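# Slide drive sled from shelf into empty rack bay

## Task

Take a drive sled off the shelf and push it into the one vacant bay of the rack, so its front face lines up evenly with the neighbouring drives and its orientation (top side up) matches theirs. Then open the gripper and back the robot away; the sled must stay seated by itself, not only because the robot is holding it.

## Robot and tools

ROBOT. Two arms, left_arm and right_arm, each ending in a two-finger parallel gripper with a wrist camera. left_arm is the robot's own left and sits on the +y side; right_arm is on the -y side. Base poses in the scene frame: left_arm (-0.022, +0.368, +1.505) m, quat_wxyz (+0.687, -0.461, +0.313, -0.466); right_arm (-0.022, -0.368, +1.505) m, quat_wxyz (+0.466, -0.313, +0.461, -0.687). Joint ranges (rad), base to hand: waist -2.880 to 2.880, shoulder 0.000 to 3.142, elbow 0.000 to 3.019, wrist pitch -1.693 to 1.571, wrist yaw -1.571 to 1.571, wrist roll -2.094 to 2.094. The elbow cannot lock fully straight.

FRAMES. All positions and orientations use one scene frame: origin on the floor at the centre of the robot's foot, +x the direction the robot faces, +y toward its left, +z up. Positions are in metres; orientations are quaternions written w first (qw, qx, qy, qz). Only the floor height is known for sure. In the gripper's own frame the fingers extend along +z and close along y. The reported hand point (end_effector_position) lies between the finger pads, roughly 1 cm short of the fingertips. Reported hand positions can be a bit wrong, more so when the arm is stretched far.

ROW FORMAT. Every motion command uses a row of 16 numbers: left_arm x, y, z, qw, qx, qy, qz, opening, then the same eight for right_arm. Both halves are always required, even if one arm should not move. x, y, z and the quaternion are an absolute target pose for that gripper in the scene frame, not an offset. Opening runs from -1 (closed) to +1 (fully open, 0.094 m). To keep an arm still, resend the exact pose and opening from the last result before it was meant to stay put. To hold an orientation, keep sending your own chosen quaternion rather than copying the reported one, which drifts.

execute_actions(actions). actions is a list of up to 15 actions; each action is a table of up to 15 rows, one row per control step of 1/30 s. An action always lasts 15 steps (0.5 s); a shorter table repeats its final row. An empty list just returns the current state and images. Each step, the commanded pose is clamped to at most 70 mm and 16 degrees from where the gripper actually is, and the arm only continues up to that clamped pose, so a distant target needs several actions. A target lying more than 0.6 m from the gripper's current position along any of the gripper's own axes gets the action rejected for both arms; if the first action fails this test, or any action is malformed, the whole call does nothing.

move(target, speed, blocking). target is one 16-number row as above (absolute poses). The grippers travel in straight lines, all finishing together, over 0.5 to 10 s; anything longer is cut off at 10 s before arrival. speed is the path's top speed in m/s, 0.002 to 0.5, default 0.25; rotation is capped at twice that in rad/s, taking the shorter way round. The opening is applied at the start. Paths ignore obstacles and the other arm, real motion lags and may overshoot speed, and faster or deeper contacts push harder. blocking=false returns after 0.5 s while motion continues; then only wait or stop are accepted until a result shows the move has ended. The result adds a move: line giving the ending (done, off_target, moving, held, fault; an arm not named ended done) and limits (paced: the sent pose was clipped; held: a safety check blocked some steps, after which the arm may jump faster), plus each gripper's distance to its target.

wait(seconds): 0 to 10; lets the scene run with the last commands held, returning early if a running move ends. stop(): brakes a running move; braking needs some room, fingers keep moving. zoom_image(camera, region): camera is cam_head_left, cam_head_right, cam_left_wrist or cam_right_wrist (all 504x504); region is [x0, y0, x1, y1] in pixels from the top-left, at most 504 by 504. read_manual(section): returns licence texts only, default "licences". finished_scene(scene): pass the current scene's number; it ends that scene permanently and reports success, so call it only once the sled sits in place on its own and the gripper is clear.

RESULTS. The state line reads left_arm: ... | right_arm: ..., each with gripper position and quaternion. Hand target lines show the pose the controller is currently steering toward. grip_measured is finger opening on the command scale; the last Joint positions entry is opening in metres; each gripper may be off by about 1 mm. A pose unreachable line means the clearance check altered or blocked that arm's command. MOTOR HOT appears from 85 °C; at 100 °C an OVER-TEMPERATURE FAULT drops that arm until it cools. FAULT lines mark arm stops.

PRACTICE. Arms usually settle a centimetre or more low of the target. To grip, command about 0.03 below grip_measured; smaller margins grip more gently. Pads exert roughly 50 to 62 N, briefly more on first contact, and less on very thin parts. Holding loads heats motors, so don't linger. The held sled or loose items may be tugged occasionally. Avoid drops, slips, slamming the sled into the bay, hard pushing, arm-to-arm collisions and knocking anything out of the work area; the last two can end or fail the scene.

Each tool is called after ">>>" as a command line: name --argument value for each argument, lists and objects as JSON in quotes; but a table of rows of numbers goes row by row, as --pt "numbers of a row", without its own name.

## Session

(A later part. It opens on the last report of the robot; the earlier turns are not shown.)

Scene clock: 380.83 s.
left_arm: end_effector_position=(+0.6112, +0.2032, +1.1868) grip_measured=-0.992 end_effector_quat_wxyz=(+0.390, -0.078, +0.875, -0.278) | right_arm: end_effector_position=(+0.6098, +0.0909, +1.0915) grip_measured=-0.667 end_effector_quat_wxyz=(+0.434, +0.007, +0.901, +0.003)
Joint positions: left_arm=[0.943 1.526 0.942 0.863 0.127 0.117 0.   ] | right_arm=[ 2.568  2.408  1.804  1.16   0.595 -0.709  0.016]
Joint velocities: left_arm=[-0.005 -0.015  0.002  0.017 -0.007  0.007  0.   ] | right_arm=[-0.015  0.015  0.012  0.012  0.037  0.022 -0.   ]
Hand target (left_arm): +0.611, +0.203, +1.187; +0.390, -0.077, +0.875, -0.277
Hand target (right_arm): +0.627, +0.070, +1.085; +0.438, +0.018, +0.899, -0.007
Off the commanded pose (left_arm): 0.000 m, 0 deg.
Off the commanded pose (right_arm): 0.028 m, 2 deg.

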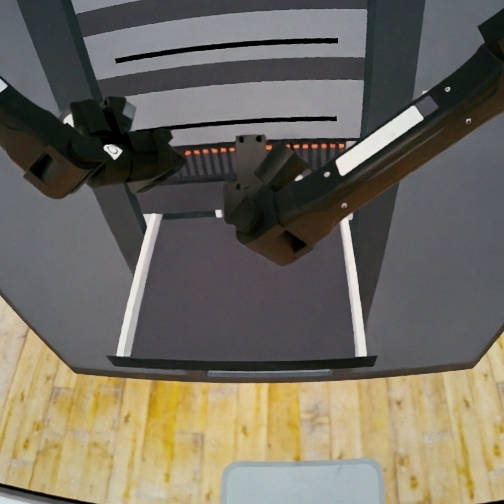

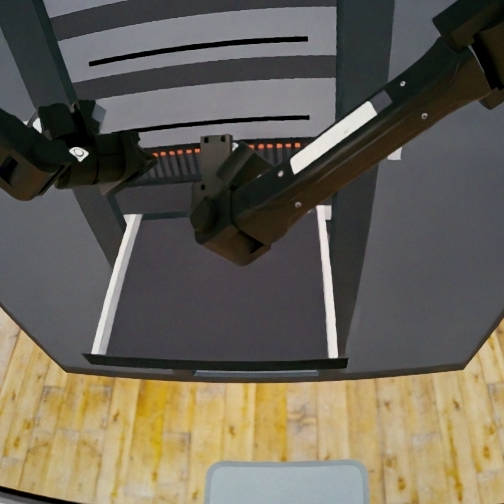

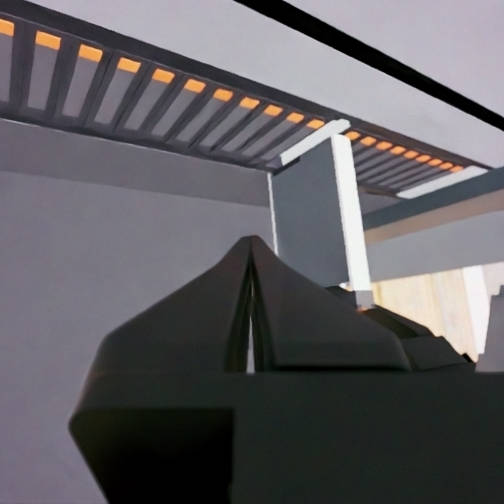

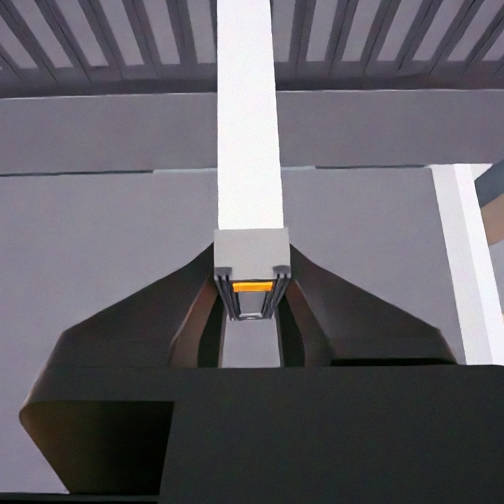

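>>> execute_actions --actions '[[[0.6112,0.2032,1.1868,0.390,-0.077,0.875,-0.277,-1, 0.631,0.071,1.084,0.438,0.018,0.899,-0.007,-0.75]],[[0.6112,0.2032,1.1868,0.390,-0.077,0.875,-0.277,-1, 0.635,0.072,1.083,0.438,0.018,0.899,-0.007,-0.75]],[[0.6112,0.2032,1.1868,0.390,-0.077,0.875,-0.277,-1, 0.635,0.072,1.083,0.438,0.018,0.899,-0.007,-0.75]]]'

>>> zoom_image --camera "cam_right_wrist" --region '[130,0,370,120]'

>>> zoom_image --camera "cam_left_wrist" --region '[220,80,420,280]'

Scene clock: 394.40 s.
left_arm: end_effector_position=(+0.6112, +0.2032, +1.1868) grip_measured=-0.992 end_effector_quat_wxyz=(+0.390, -0.078, +0.875, -0.278) | right_arm: end_effector_position=(+0.6179, +0.0920, +1.0918) grip_measured=-0.667 end_effector_quat_wxyz=(+0.434, +0.007, +0.901, +0.003)
Joint positions: left_arm=[0.943 1.526 0.942 0.863 0.127 0.117 0.   ] | right_arm=[ 2.568  2.408  1.826  1.138  0.594 -0.708  0.016]
Joint velocities: left_arm=[-0.005 -0.005 -0.012  0.027  0.051 -0.022 -0.   ] | right_arm=[ 0.005  0.005 -0.012 -0.007 -0.022 -0.037  0.   ]
Hand target (left_arm): +0.611, +0.203, +1.187; +0.390, -0.077, +0.875, -0.277
Hand target (right_arm): +0.635, +0.072, +1.083; +0.438, +0.018, +0.899, -0.007
Off the commanded pose (left_arm): 0.000 m, 0 deg.
Off the commanded pose (right_arm): 0.028 m, 2 deg.

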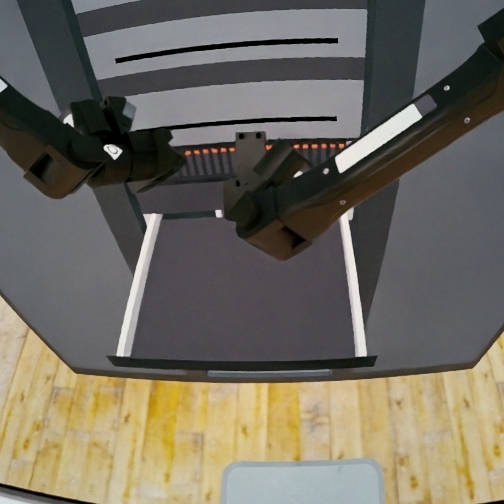

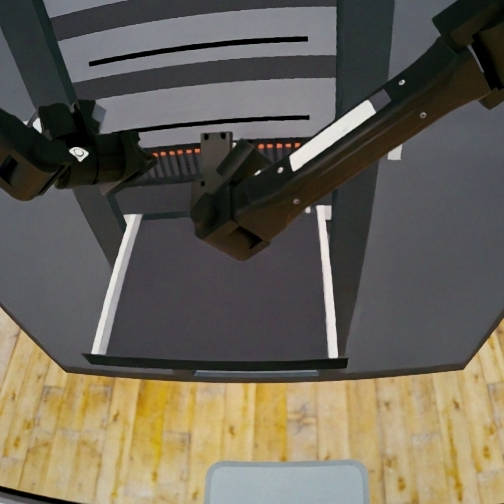

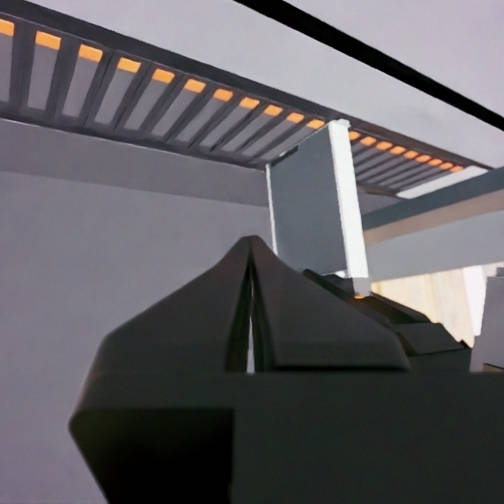

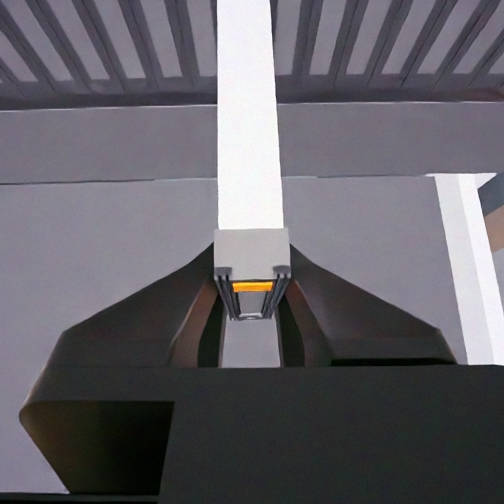

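Region (130, 0, 370, 120) of cam_right_wrist's 504x504 image, scaled by 2.100, with more detail than that image has.

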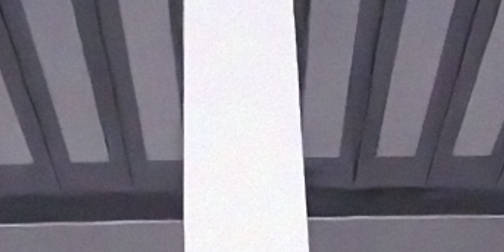

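Region (220, 80, 420, 280) of cam_left_wrist's 504x504 image, scaled by 2.520, with more detail than that image has.

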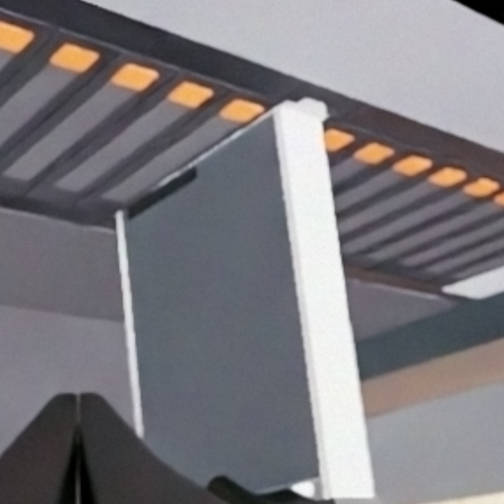

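At the mouth and aligned. Advance.

>>> execute_actions --actions '[[[0.6112,0.2032,1.1868,0.390,-0.077,0.875,-0.277,-1, 0.64,0.072,1.083,0.438,0.018,0.899,-0.007,-0.75]],[[0.6112,0.2032,1.1868,0.390,-0.077,0.875,-0.277,-1, 0.645,0.072,1.083,0.438,0.018,0.899,-0.007,-0.75]],[[0.6112,0.2032,1.1868,0.390,-0.077,0.875,-0.277,-1, 0.65,0.072,1.083,0.438,0.018,0.899,-0.007,-0.75]],[[0.6112,0.2032,1.1868,0.390,-0.077,0.875,-0.277,-1, 0.65,0.072,1.083,0.438,0.018,0.899,-0.007,-0.75]]]'

>>> zoom_image --camera "cam_left_wrist" --region '[220,80,420,280]'

Scene clock: 405.30 s.
left_arm: end_effector_position=(+0.6112, +0.2032, +1.1868) grip_measured=-0.992 end_effector_quat_wxyz=(+0.390, -0.078, +0.875, -0.278) | right_arm: end_effector_position=(+0.6313, +0.0925, +1.0911) grip_measured=-0.667 end_effector_quat_wxyz=(+0.434, +0.007, +0.901, +0.003)
Joint positions: left_arm=[0.943 1.526 0.942 0.863 0.127 0.117 0.   ] | right_arm=[ 2.566  2.408  1.861  1.1    0.592 -0.706  0.016]
Joint velocities: left_arm=[ 0.005 -0.015  0.002 -0.002 -0.051  0.037 -0.   ] | right_arm=[ 0.005  0.005  0.007 -0.022  0.022  0.007 -0.   ]
Hand target (left_arm): +0.611, +0.203, +1.187; +0.390, -0.077, +0.875, -0.277
Hand target (right_arm): +0.649, +0.072, +1.084; +0.438, +0.018, +0.899, -0.007
Off the commanded pose (left_arm): 0.000 m, 0 deg.
Off the commanded pose (right_arm): 0.029 m, 2 deg.

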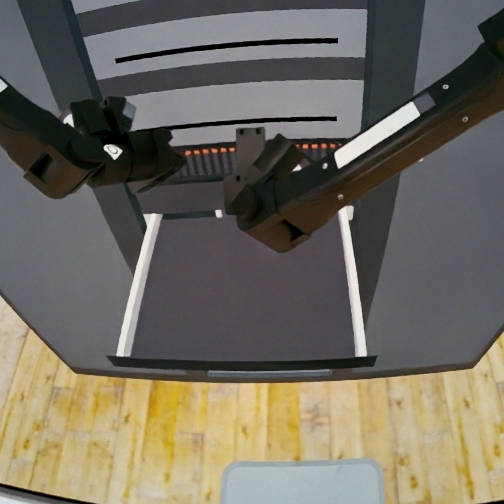

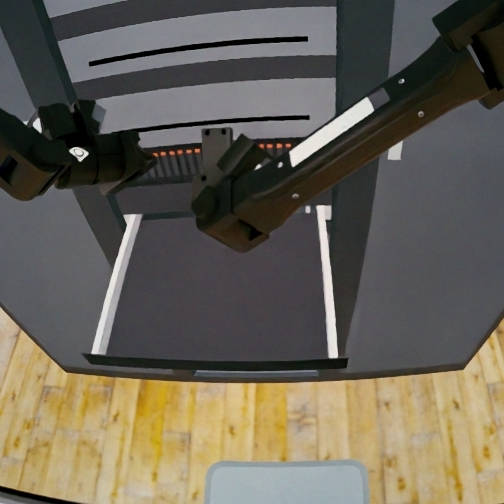

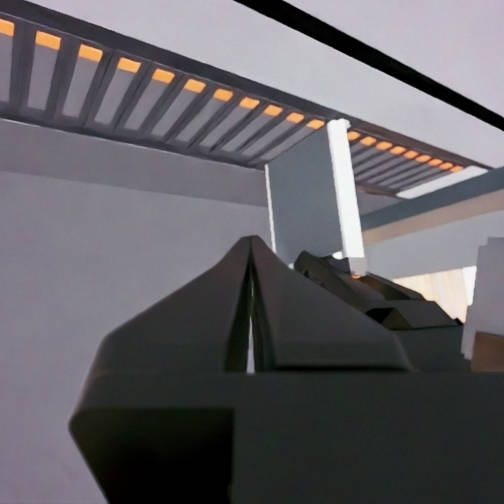

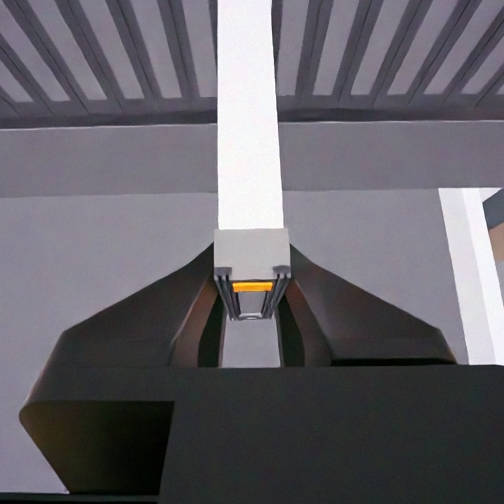

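Region (220, 80, 420, 280) of cam_left_wrist's 504x504 image, scaled by 2.520, with more detail than that image has.

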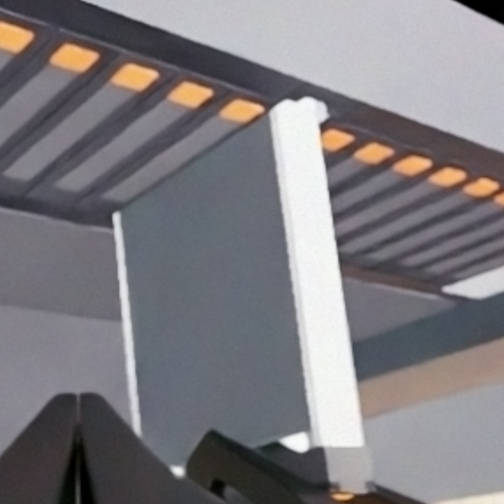

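>>> execute_actions --actions '[[[0.6112,0.2032,1.1868,0.390,-0.077,0.875,-0.277,-1, 0.66,0.072,1.083,0.438,0.018,0.899,-0.007,-0.75]],[[0.6112,0.2032,1.1868,0.390,-0.077,0.875,-0.277,-1, 0.67,0.072,1.083,0.438,0.018,0.899,-0.007,-0.75]],[[0.6112,0.2032,1.1868,0.390,-0.077,0.875,-0.277,-1, 0.68,0.072,1.083,0.438,0.018,0.899,-0.007,-0.75]],[[0.6112,0.2032,1.1868,0.390,-0.077,0.875,-0.277,-1, 0.69,0.072,1.083,0.438,0.018,0.899,-0.007,-0.75]],[[0.6112,0.2032,1.1868,0.390,-0.077,0.875,-0.277,-1, 0.70,0.072,1.083,0.438,0.018,0.899,-0.007,-0.75]],[[0.6112,0.2032,1.1868,0.390,-0.077,0.875,-0.277,-1, 0.71,0.072,1.083,0.438,0.018,0.899,-0.007,-0.75]],[[0.6112,0.2032,1.1868,0.390,-0.077,0.875,-0.277,-1, 0.71,0.072,1.083,0.438,0.018,0.899,-0.007,-0.75]]]'

Scene clock: 416.43 s.
left_arm: end_effector_position=(+0.6112, +0.2032, +1.1868) grip_measured=-0.992 end_effector_quat_wxyz=(+0.390, -0.078, +0.875, -0.278) | right_arm: end_effector_position=(+0.6587, +0.0962, +1.0840) grip_measured=-0.669 end_effector_quat_wxyz=(+0.417, +0.002, +0.909, +0.008)
Joint positions: left_arm=[0.943 1.526 0.942 0.863 0.127 0.117 0.   ] | right_arm=[ 2.561  2.409  1.949  0.97   0.601 -0.683  0.016]
Joint velocities: left_arm=[-0.005  0.005  0.007  0.002 -0.081 -0.022 -0.   ] | right_arm=[-0.005 -0.024  0.002 -0.002  0.007  0.066 -0.001]
Hand target (left_arm): +0.611, +0.203, +1.187; +0.390, -0.077, +0.875, -0.277
Hand target (right_arm): +0.705, +0.068, +1.087; +0.438, +0.018, +0.899, -0.007
Off the commanded pose (left_arm): 0.000 m, 0 deg.
Off the commanded pose (right_arm): 0.057 m, 4 deg.

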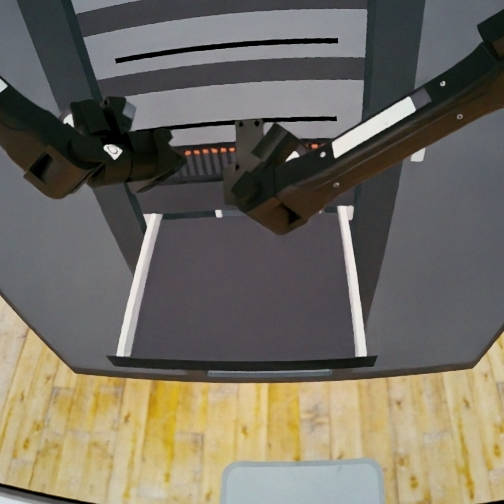

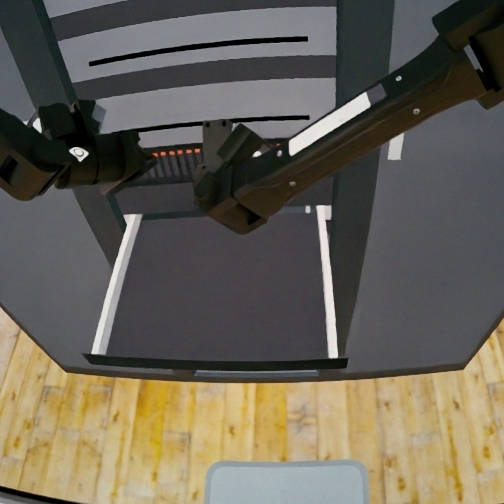

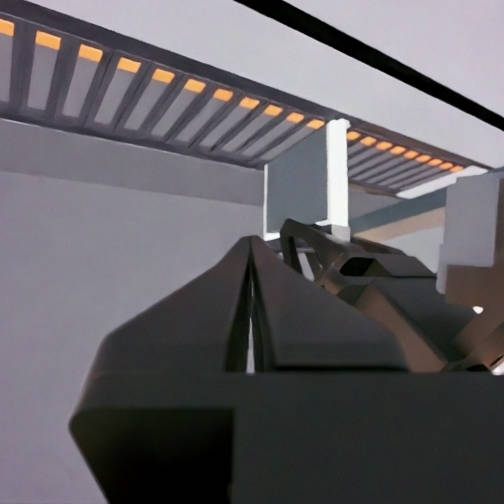

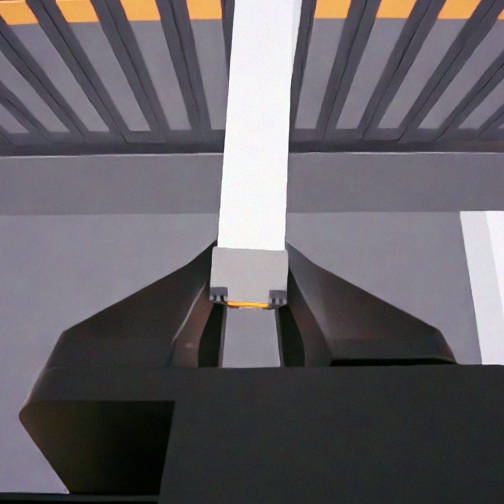

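>>> execute_actions --actions '[[[0.6112,0.2032,1.1868,0.390,-0.077,0.875,-0.277,-1, 0.6587,0.0962,1.084,0.417,0.002,0.909,0.008,-0.75]],[[0.6112,0.2032,1.1868,0.390,-0.077,0.875,-0.277,-1, 0.6587,0.0962,1.084,0.417,0.002,0.909,0.008,-0.3]],[[0.6112,0.2032,1.1868,0.390,-0.077,0.875,-0.277,-1, 0.63,0.093,1.088,0.4305,0,0.9026,0,-0.3]],[[0.6112,0.2032,1.1868,0.390,-0.077,0.875,-0.277,-1, 0.605,0.093,1.092,0.4305,0,0.9026,0,-0.3]],[[0.6112,0.2032,1.1868,0.390,-0.077,0.875,-0.277,-1, 0.595,0.093,1.092,0.4305,0,0.9026,0,-0.3]],[[0.6112,0.2032,1.1868,0.390,-0.077,0.875,-0.277,-1, 0.595,0.093,1.092,0.4305,0,0.9026,0,-1]],[[0.6112,0.2032,1.1868,0.390,-0.077,0.875,-0.277,-1, 0.595,0.093,1.092,0.4305,0,0.9026,0,-1]]]'

Scene clock: 432.53 s.
left_arm: end_effector_position=(+0.6112, +0.2032, +1.1868) grip_measured=-0.992 end_effector_quat_wxyz=(+0.390, -0.078, +0.875, -0.278) | right_arm: end_effector_position=(+0.6027, +0.0855, +1.0881) grip_measured=-0.994 end_effector_quat_wxyz=(+0.429, +0.004, +0.903, -0.001)
Joint positions: left_arm=[0.943 1.526 0.942 0.863 0.127 0.117 0.   ] | right_arm=[ 2.563  2.401  1.779  1.171  0.6   -0.712  0.   ]
Joint velocities: left_arm=[-0.005  0.005  0.017  0.002 -0.051 -0.051 -0.001] | right_arm=[-0.005 -0.015  0.007 -0.007 -0.022 -0.022 -0.001]
Hand target (left_arm): +0.611, +0.203, +1.187; +0.390, -0.077, +0.875, -0.277
Hand target (right_arm): +0.595, +0.093, +1.092; +0.430, -0.000, +0.903, +0.000
Off the commanded pose (left_arm): 0.000 m, 0 deg.
Off the commanded pose (right_arm): 0.011 m, 0 deg.

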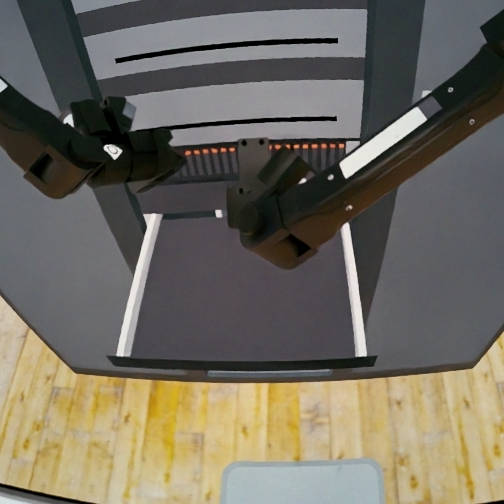

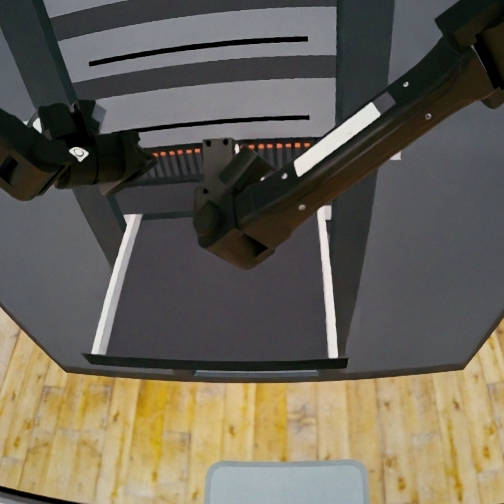

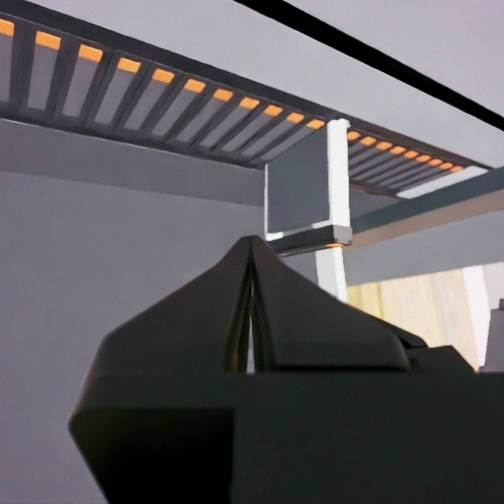

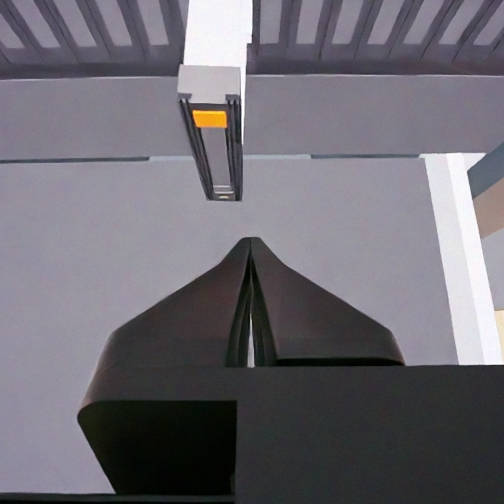

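>>> execute_actions --actions '[[[0.6112,0.2032,1.1868,0.390,-0.077,0.875,-0.277,-1, 0.615,0.09,1.092,0.4305,0,0.9026,0,-1]],[[0.6112,0.2032,1.1868,0.390,-0.077,0.875,-0.277,-1, 0.632,0.088,1.092,0.4305,0,0.9026,0,-1]],[[0.6112,0.2032,1.1868,0.390,-0.077,0.875,-0.277,-1, 0.648,0.086,1.092,0.4305,0,0.9026,0,-1]],[[0.6112,0.2032,1.1868,0.390,-0.077,0.875,-0.277,-1, 0.648,0.086,1.092,0.4305,0,0.9026,0,-1]]]'

Scene clock: 440.93 s.
left_arm: end_effector_position=(+0.6112, +0.2032, +1.1868) grip_measured=-0.992 end_effector_quat_wxyz=(+0.390, -0.078, +0.875, -0.278) | right_arm: end_effector_position=(+0.6322, +0.0922, +1.0872) grip_measured=-0.994 end_effector_quat_wxyz=(+0.424, -0.006, +0.905, +0.003)
Joint positions: left_arm=[0.943 1.526 0.942 0.863 0.127 0.117 0.   ] | right_arm=[ 2.563  2.4    1.86   1.066  0.595 -0.712  0.   ]
Joint velocities: left_arm=[ 0.015  0.015  0.007 -0.002  0.066  0.037 -0.   ] | right_arm=[-0.005  0.005  0.012  0.007 -0.095  0.007 -0.001]
Hand target (left_arm): +0.611, +0.203, +1.187; +0.390, -0.077, +0.875, -0.277
Hand target (right_arm): +0.648, +0.086, +1.092; +0.430, +0.000, +0.903, +0.000
Off the commanded pose (left_arm): 0.000 m, 0 deg.
Off the commanded pose (right_arm): 0.018 m, 1 deg.

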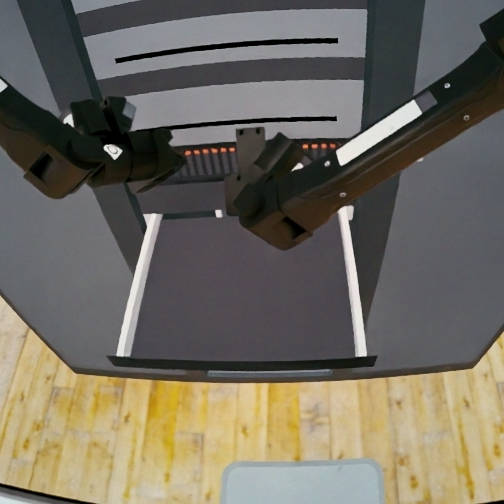

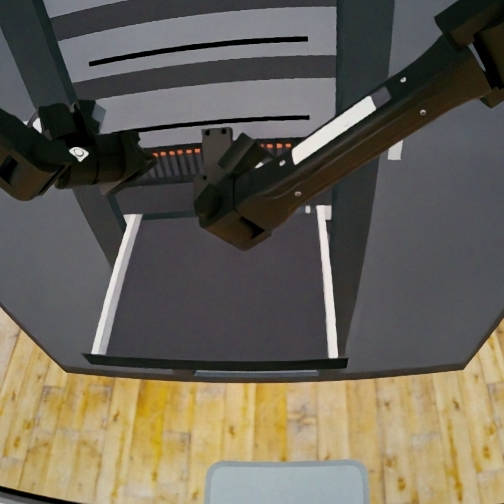

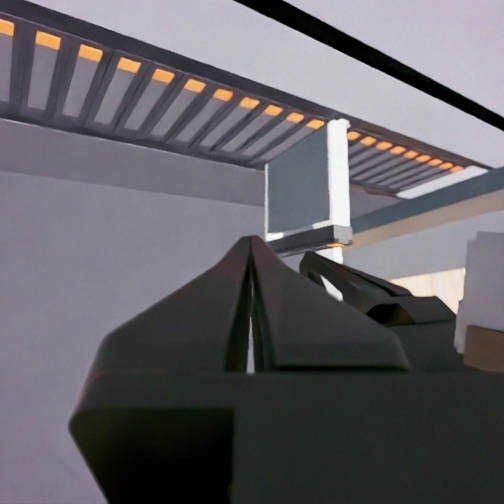

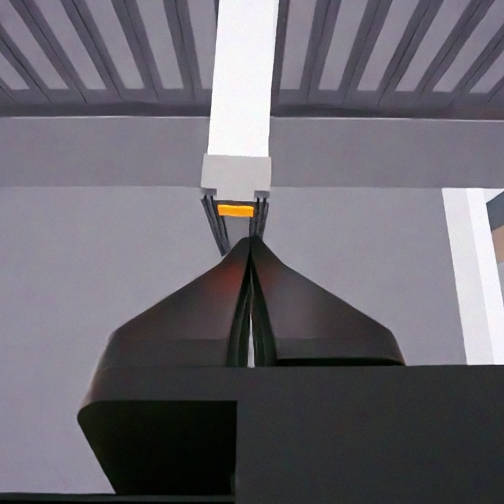

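>>> execute_actions --actions '[[[0.6112,0.2032,1.1868,0.390,-0.077,0.875,-0.277,-1, 0.658,0.087,1.093,0.4305,0,0.9026,0,-1]],[[0.6112,0.2032,1.1868,0.390,-0.077,0.875,-0.277,-1, 0.668,0.087,1.094,0.4305,0,0.9026,0,-1]],[[0.6112,0.2032,1.1868,0.390,-0.077,0.875,-0.277,-1, 0.678,0.086,1.095,0.4305,0,0.9026,0,-1]],[[0.6112,0.2032,1.1868,0.390,-0.077,0.875,-0.277,-1, 0.688,0.086,1.095,0.4305,0,0.9026,0,-1]],[[0.6112,0.2032,1.1868,0.390,-0.077,0.875,-0.277,-1, 0.698,0.086,1.095,0.4305,0,0.9026,0,-1]],[[0.6112,0.2032,1.1868,0.390,-0.077,0.875,-0.277,-1, 0.698,0.086,1.095,0.4305,0,0.9026,0,-1]]]'

Scene clock: 454.47 s.
left_arm: end_effector_position=(+0.6112, +0.2032, +1.1868) grip_measured=-0.992 end_effector_quat_wxyz=(+0.390, -0.078, +0.875, -0.278) | right_arm: end_effector_position=(+0.6368, +0.0979, +1.0779) grip_measured=-0.994 end_effector_quat_wxyz=(+0.398, -0.025, +0.917, +0.001)
Joint positions: left_arm=[0.943 1.526 0.942 0.863 0.127 0.117 0.   ] | right_arm=[ 2.563  2.4    1.896  0.966  0.624 -0.712  0.   ]
Joint velocities: left_arm=[-0.005 -0.005  0.002 -0.012  0.051 -0.051 -0.   ] | right_arm=[ 0.005 -0.005 -0.027  0.007 -0.007 -0.051 -0.   ]
Hand target (left_arm): +0.611, +0.203, +1.187; +0.390, -0.077, +0.875, -0.277
Hand target (right_arm): +0.693, +0.081, +1.100; +0.431, -0.000, +0.903, -0.000
Off the commanded pose (left_arm): 0.000 m, 0 deg.
Off the commanded pose (right_arm): 0.065 m, 5 deg.

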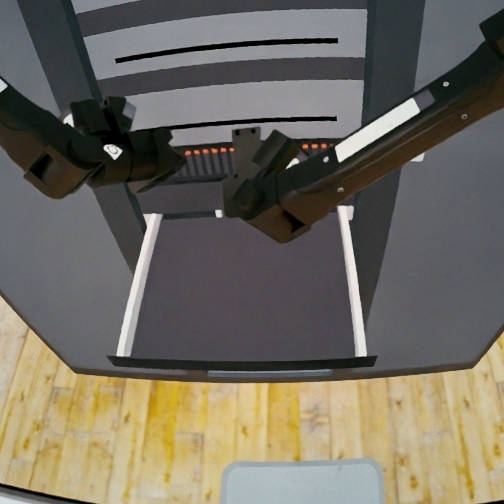

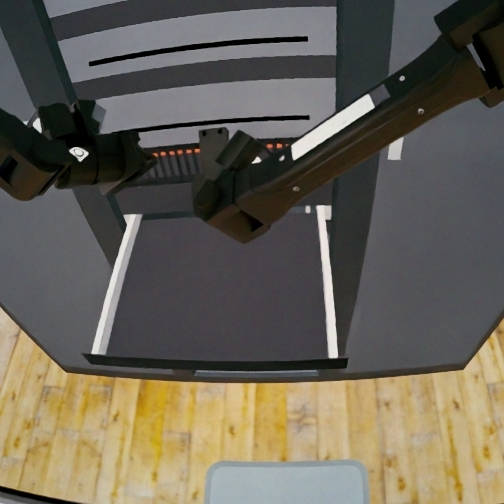

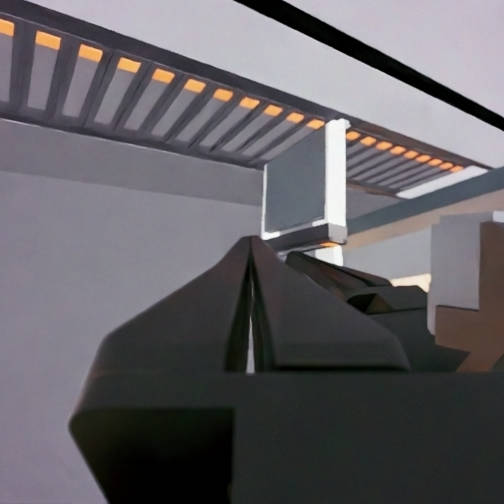

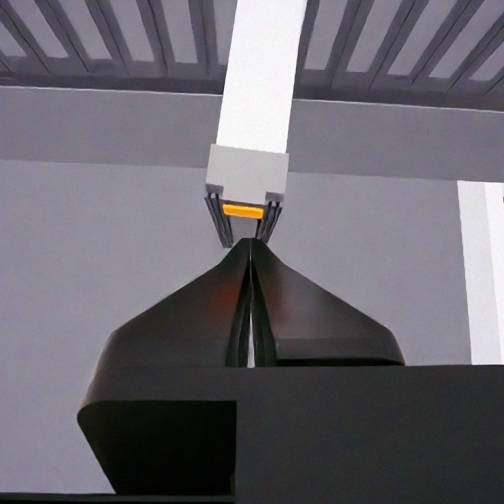

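>>> execute_actions --actions '[[[0.6112,0.2032,1.1868,0.390,-0.077,0.875,-0.277,-1, 0.63,0.097,1.082,0.42,0,0.907,0,-1]],[[0.6112,0.2032,1.1868,0.390,-0.077,0.875,-0.277,-1, 0.61,0.105,1.09,0.4305,0,0.9026,0,-1]],[[0.6112,0.2032,1.1868,0.390,-0.077,0.875,-0.277,-1, 0.61,0.105,1.09,0.4305,0,0.9026,0,-0.2]],[[0.6112,0.2032,1.1868,0.390,-0.077,0.875,-0.277,-1, 0.63,0.098,1.09,0.4305,0,0.9026,0,-0.2]],[[0.6112,0.2032,1.1868,0.390,-0.077,0.875,-0.277,-1, 0.65,0.092,1.09,0.4305,0,0.9026,0,-0.2]],[[0.6112,0.2032,1.1868,0.390,-0.077,0.875,-0.277,-1, 0.65,0.092,1.09,0.4305,0,0.9026,0,-0.2]]]'

>>> zoom_image --camera "cam_left_wrist" --region '[220,80,420,280]'

Scene clock: 476.27 s.
left_arm: end_effector_position=(+0.6112, +0.2032, +1.1868) grip_measured=-0.992 end_effector_quat_wxyz=(+0.390, -0.078, +0.875, -0.278) | right_arm: end_effector_position=(+0.6373, +0.0956, +1.0848) grip_measured=-0.201 end_effector_quat_wxyz=(+0.426, -0.004, +0.905, +0.001)
Joint positions: left_arm=[0.943 1.526 0.942 0.863 0.127 0.117 0.   ] | right_arm=[ 2.563  2.417  1.896  1.055  0.597 -0.715  0.038]
Joint velocities: left_arm=[-0.005  0.005  0.002 -0.012 -0.066  0.051  0.   ] | right_arm=[-0.005 -0.024 -0.002  0.002  0.007  0.007  0.   ]
Hand target (left_arm): +0.611, +0.203, +1.187; +0.390, -0.077, +0.875, -0.277
Hand target (right_arm): +0.650, +0.092, +1.090; +0.431, +0.000, +0.903, +0.000
Off the commanded pose (left_arm): 0.000 m, 0 deg.
Off the commanded pose (right_arm): 0.014 m, 1 deg.

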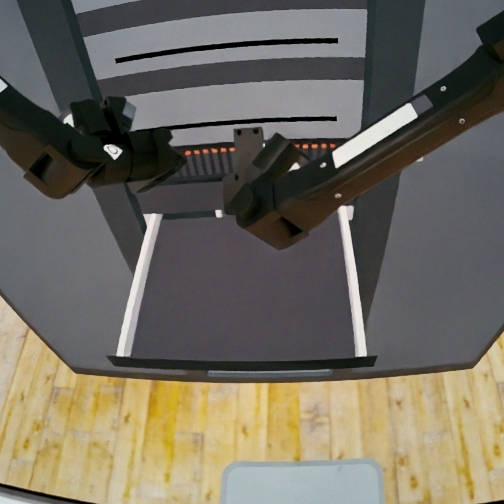

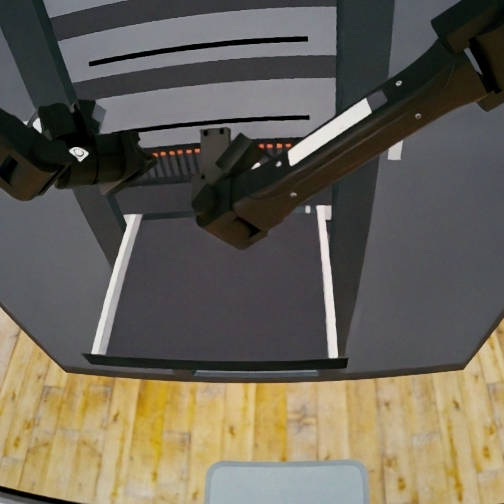

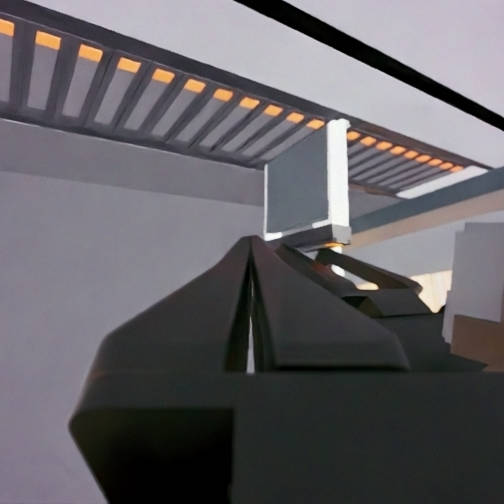

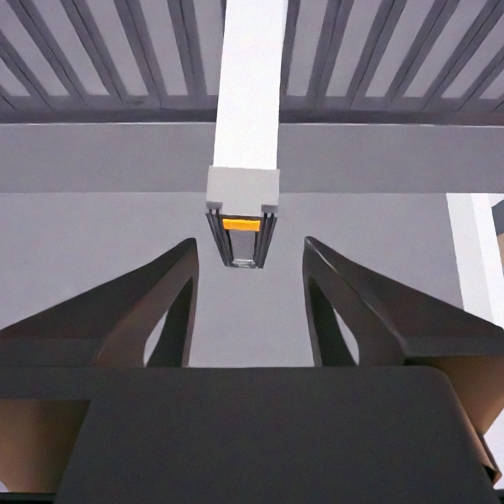

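Region (220, 80, 420, 280) of cam_left_wrist's 504x504 image, scaled by 2.520, with more detail than that image has.

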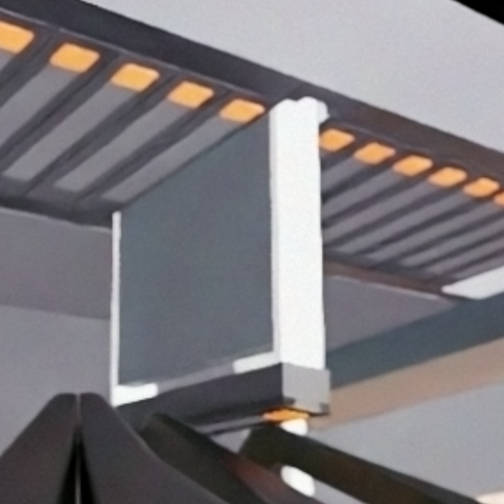

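>>> execute_actions --actions '[[[0.6112,0.2032,1.1868,0.390,-0.077,0.875,-0.277,-1, 0.66,0.089,1.092,0.4305,0,0.9026,0,-0.2]],[[0.6112,0.2032,1.1868,0.390,-0.077,0.875,-0.277,-1, 0.672,0.086,1.094,0.4305,0,0.9026,0,-0.2]],[[0.6112,0.2032,1.1868,0.390,-0.077,0.875,-0.277,-1, 0.672,0.086,1.094,0.4305,0,0.9026,0,-0.2]],[[0.6112,0.2032,1.1868,0.390,-0.077,0.875,-0.277,-1, 0.672,0.086,1.094,0.4305,0,0.9026,0,-0.69]],[[0.6112,0.2032,1.1868,0.390,-0.077,0.875,-0.277,-1, 0.672,0.086,1.094,0.4305,0,0.9026,0,-0.69]]]'

>>> zoom_image --camera "cam_left_wrist" --region '[220,80,420,280]'

Scene clock: 488.30 s.
left_arm: end_effector_position=(+0.6112, +0.2032, +1.1868) grip_measured=-0.992 end_effector_quat_wxyz=(+0.390, -0.078, +0.875, -0.278) | right_arm: end_effector_position=(+0.6579, +0.0931, +1.0902) grip_measured=-0.670 end_effector_quat_wxyz=(+0.427, -0.003, +0.904, +0.005)
Joint positions: left_arm=[0.943 1.526 0.942 0.863 0.127 0.117 0.   ] | right_arm=[ 2.563  2.399  1.925  1.004  0.591 -0.707  0.016]
Joint velocities: left_arm=[ 0.005 -0.005 -0.017 -0.012  0.007  0.022 -0.001] | right_arm=[-0.015  0.005 -0.017 -0.007 -0.007 -0.007  0.   ]
Hand target (left_arm): +0.611, +0.203, +1.187; +0.390, -0.077, +0.875, -0.277
Hand target (right_arm): +0.672, +0.086, +1.094; +0.430, +0.000, +0.903, +0.000
Off the commanded pose (left_arm): 0.000 m, 0 deg.
Off the commanded pose (right_arm): 0.016 m, 1 deg.

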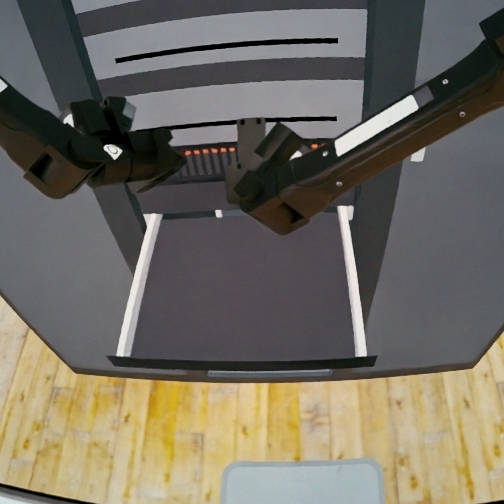

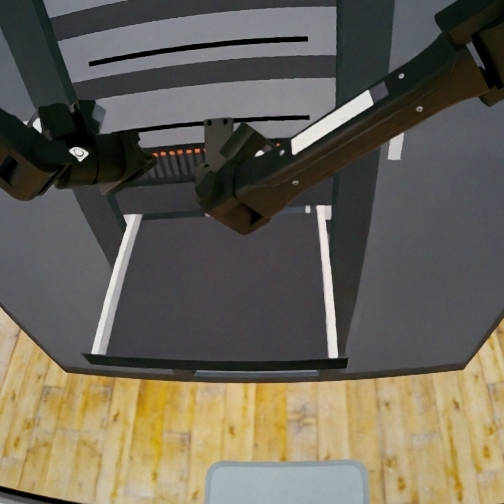

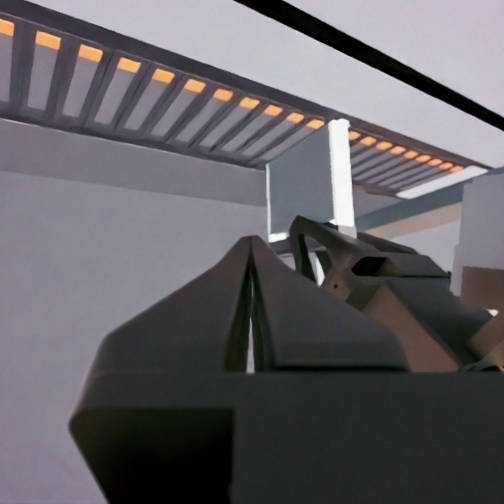

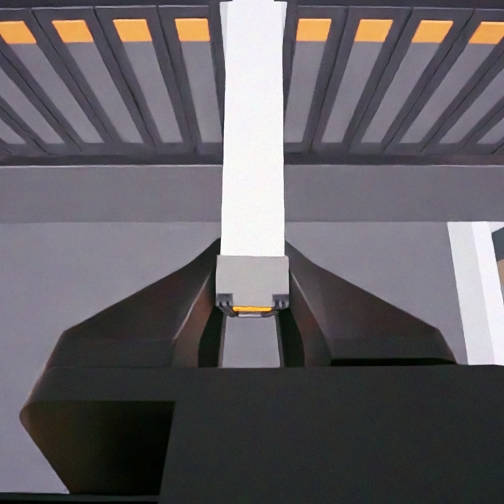

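Region (220, 80, 420, 280) of cam_left_wrist's 504x504 image, scaled by 2.520, with more detail than that image has.

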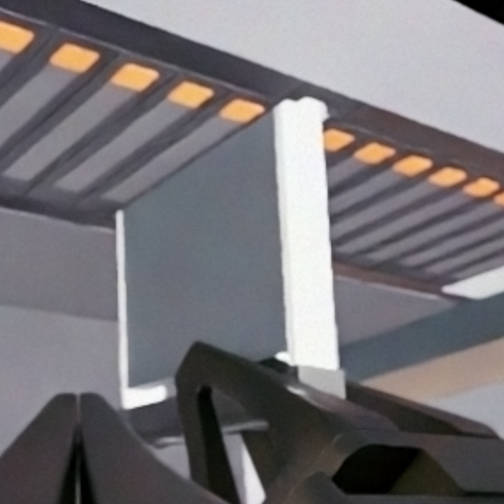

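>>> execute_actions --actions '[[[0.6112,0.2032,1.1868,0.390,-0.077,0.875,-0.277,-1, 0.674,0.085,1.097,0.42,0,0.9075,0,-0.72]],[[0.6112,0.2032,1.1868,0.390,-0.077,0.875,-0.277,-1, 0.677,0.084,1.10,0.412,0,0.911,0,-0.72]],[[0.6112,0.2032,1.1868,0.390,-0.077,0.875,-0.277,-1, 0.684,0.084,1.10,0.412,0,0.911,0,-0.72]],[[0.6112,0.2032,1.1868,0.390,-0.077,0.875,-0.277,-1, 0.691,0.084,1.10,0.412,0,0.911,0,-0.72]],[[0.6112,0.2032,1.1868,0.390,-0.077,0.875,-0.277,-1, 0.691,0.084,1.10,0.412,0,0.911,0,-0.72]]]'

>>> zoom_image --camera "cam_left_wrist" --region '[220,80,420,280]'

Scene clock: 499.57 s.
left_arm: end_effector_position=(+0.6112, +0.2032, +1.1868) grip_measured=-0.992 end_effector_quat_wxyz=(+0.390, -0.078, +0.875, -0.278) | right_arm: end_effector_position=(+0.6592, +0.0944, +1.0900) grip_measured=-0.672 end_effector_quat_wxyz=(+0.401, -0.008, +0.916, +0.004)
Joint positions: left_arm=[0.943 1.526 0.942 0.863 0.127 0.117 0.   ] | right_arm=[ 2.57   2.38   1.923  0.934  0.63  -0.69   0.015]
Joint velocities: left_arm=[ 0.005  0.005  0.007 -0.002  0.007 -0.081  0.   ] | right_arm=[-0.015 -0.015 -0.012  0.027  0.007 -0.022 -0.001]
Hand target (left_arm): +0.611, +0.203, +1.187; +0.390, -0.077, +0.875, -0.277
Hand target (right_arm): +0.690, +0.083, +1.101; +0.412, +0.000, +0.911, +0.000
Off the commanded pose (left_arm): 0.000 m, 0 deg.
Off the commanded pose (right_arm): 0.035 m, 2 deg.

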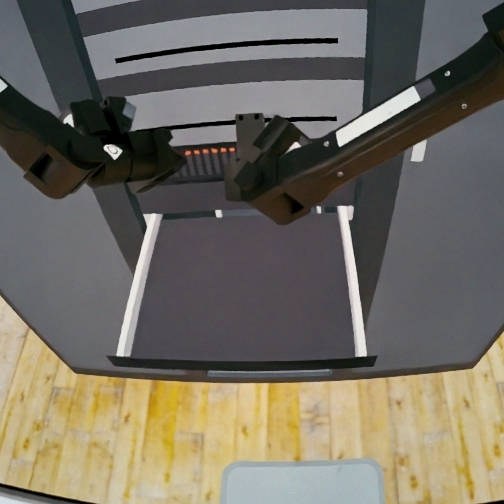

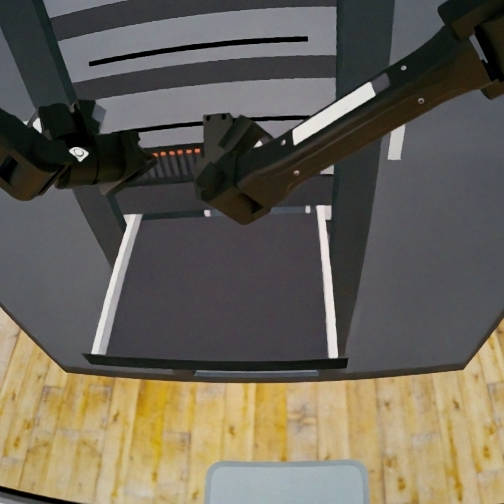

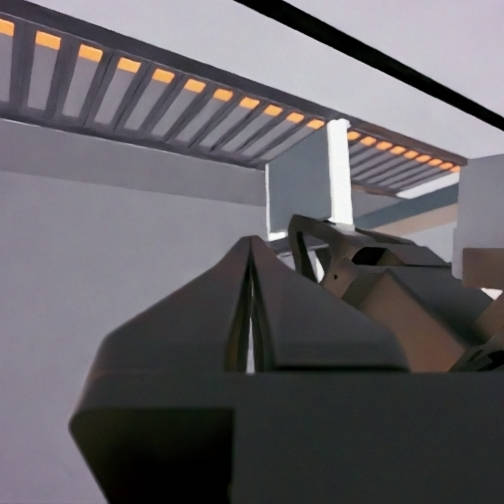

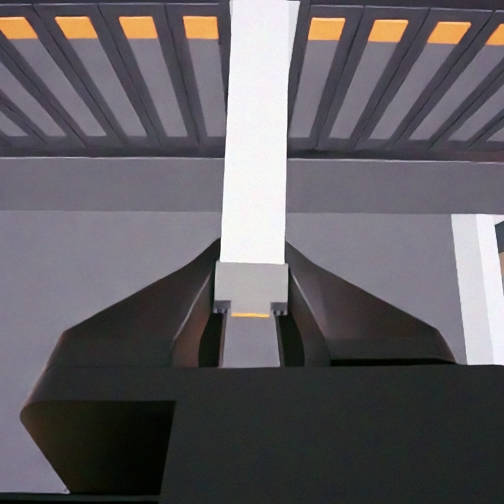

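Region (220, 80, 420, 280) of cam_left_wrist's 504x504 image, scaled by 2.520, with more detail than that image has.

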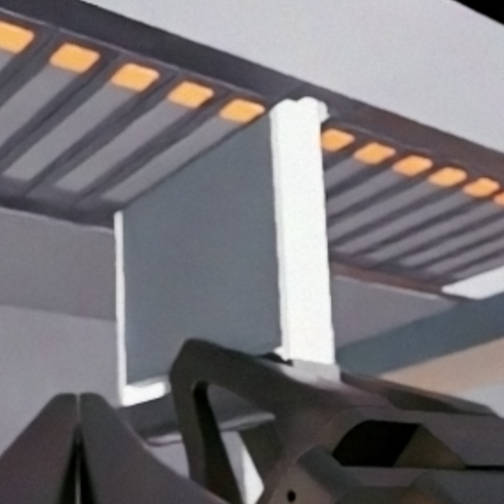

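>>> execute_actions --actions '[[[0.6112,0.2032,1.1868,0.390,-0.077,0.875,-0.277,-1, 0.655,0.092,1.093,0.405,0,0.914,0,-0.75]],[[0.6112,0.2032,1.1868,0.390,-0.077,0.875,-0.277,-1, 0.64,0.092,1.097,0.405,0,0.914,0,-0.75]],[[0.6112,0.2032,1.1868,0.390,-0.077,0.875,-0.277,-1, 0.635,0.092,1.10,0.40,0,0.9165,0,-0.75]],[[0.6112,0.2032,1.1868,0.390,-0.077,0.875,-0.277,-1, 0.635,0.092,1.10,0.40,0,0.9165,0,-0.75]]]'

>>> zoom_image --camera "cam_left_wrist" --region '[220,80,420,280]'

Scene clock: 508.97 s.
left_arm: end_effector_position=(+0.6112, +0.2032, +1.1868) grip_measured=-0.992 end_effector_quat_wxyz=(+0.390, -0.078, +0.875, -0.278) | right_arm: end_effector_position=(+0.6345, +0.0906, +1.0910) grip_measured=-0.672 end_effector_quat_wxyz=(+0.399, -0.006, +0.917, +0.000)
Joint positions: left_arm=[0.943 1.526 0.942 0.863 0.127 0.117 0.   ] | right_arm=[ 2.573  2.37   1.845  1.005  0.643 -0.692  0.015]
Joint velocities: left_arm=[-0.015 -0.015  0.007 -0.012  0.081 -0.007 -0.   ] | right_arm=[-0.005 -0.015  0.002  0.022 -0.081 -0.007  0.   ]
Hand target (left_arm): +0.611, +0.203, +1.187; +0.390, -0.077, +0.875, -0.277
Hand target (right_arm): +0.635, +0.092, +1.100; +0.400, -0.000, +0.917, +0.000
Off the commanded pose (left_arm): 0.000 m, 0 deg.
Off the commanded pose (right_arm): 0.009 m, 1 deg.

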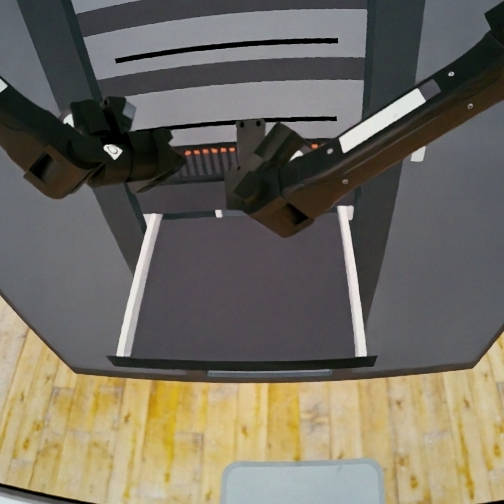

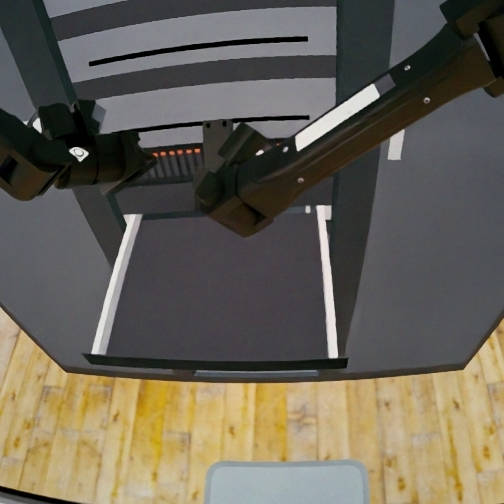

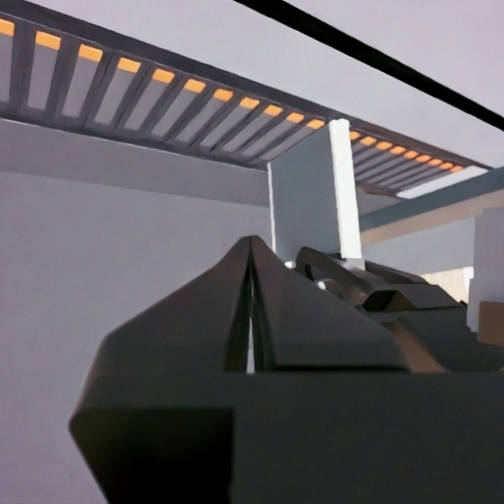

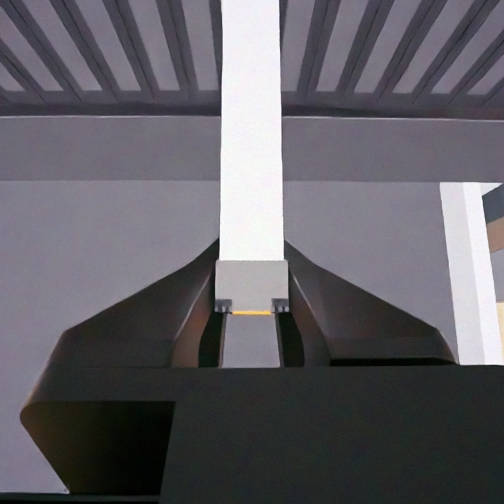

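Region (220, 80, 420, 280) of cam_left_wrist's 504x504 image, scaled by 2.520, with more detail than that image has.

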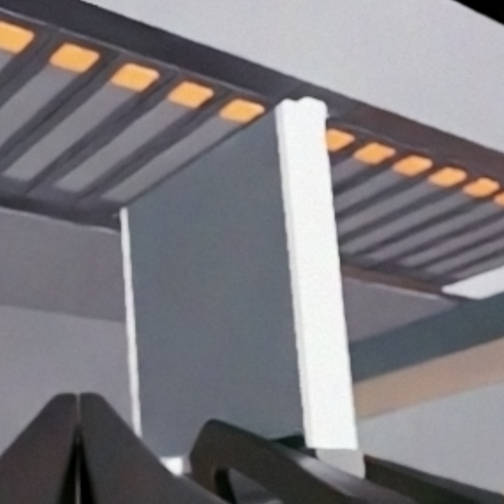

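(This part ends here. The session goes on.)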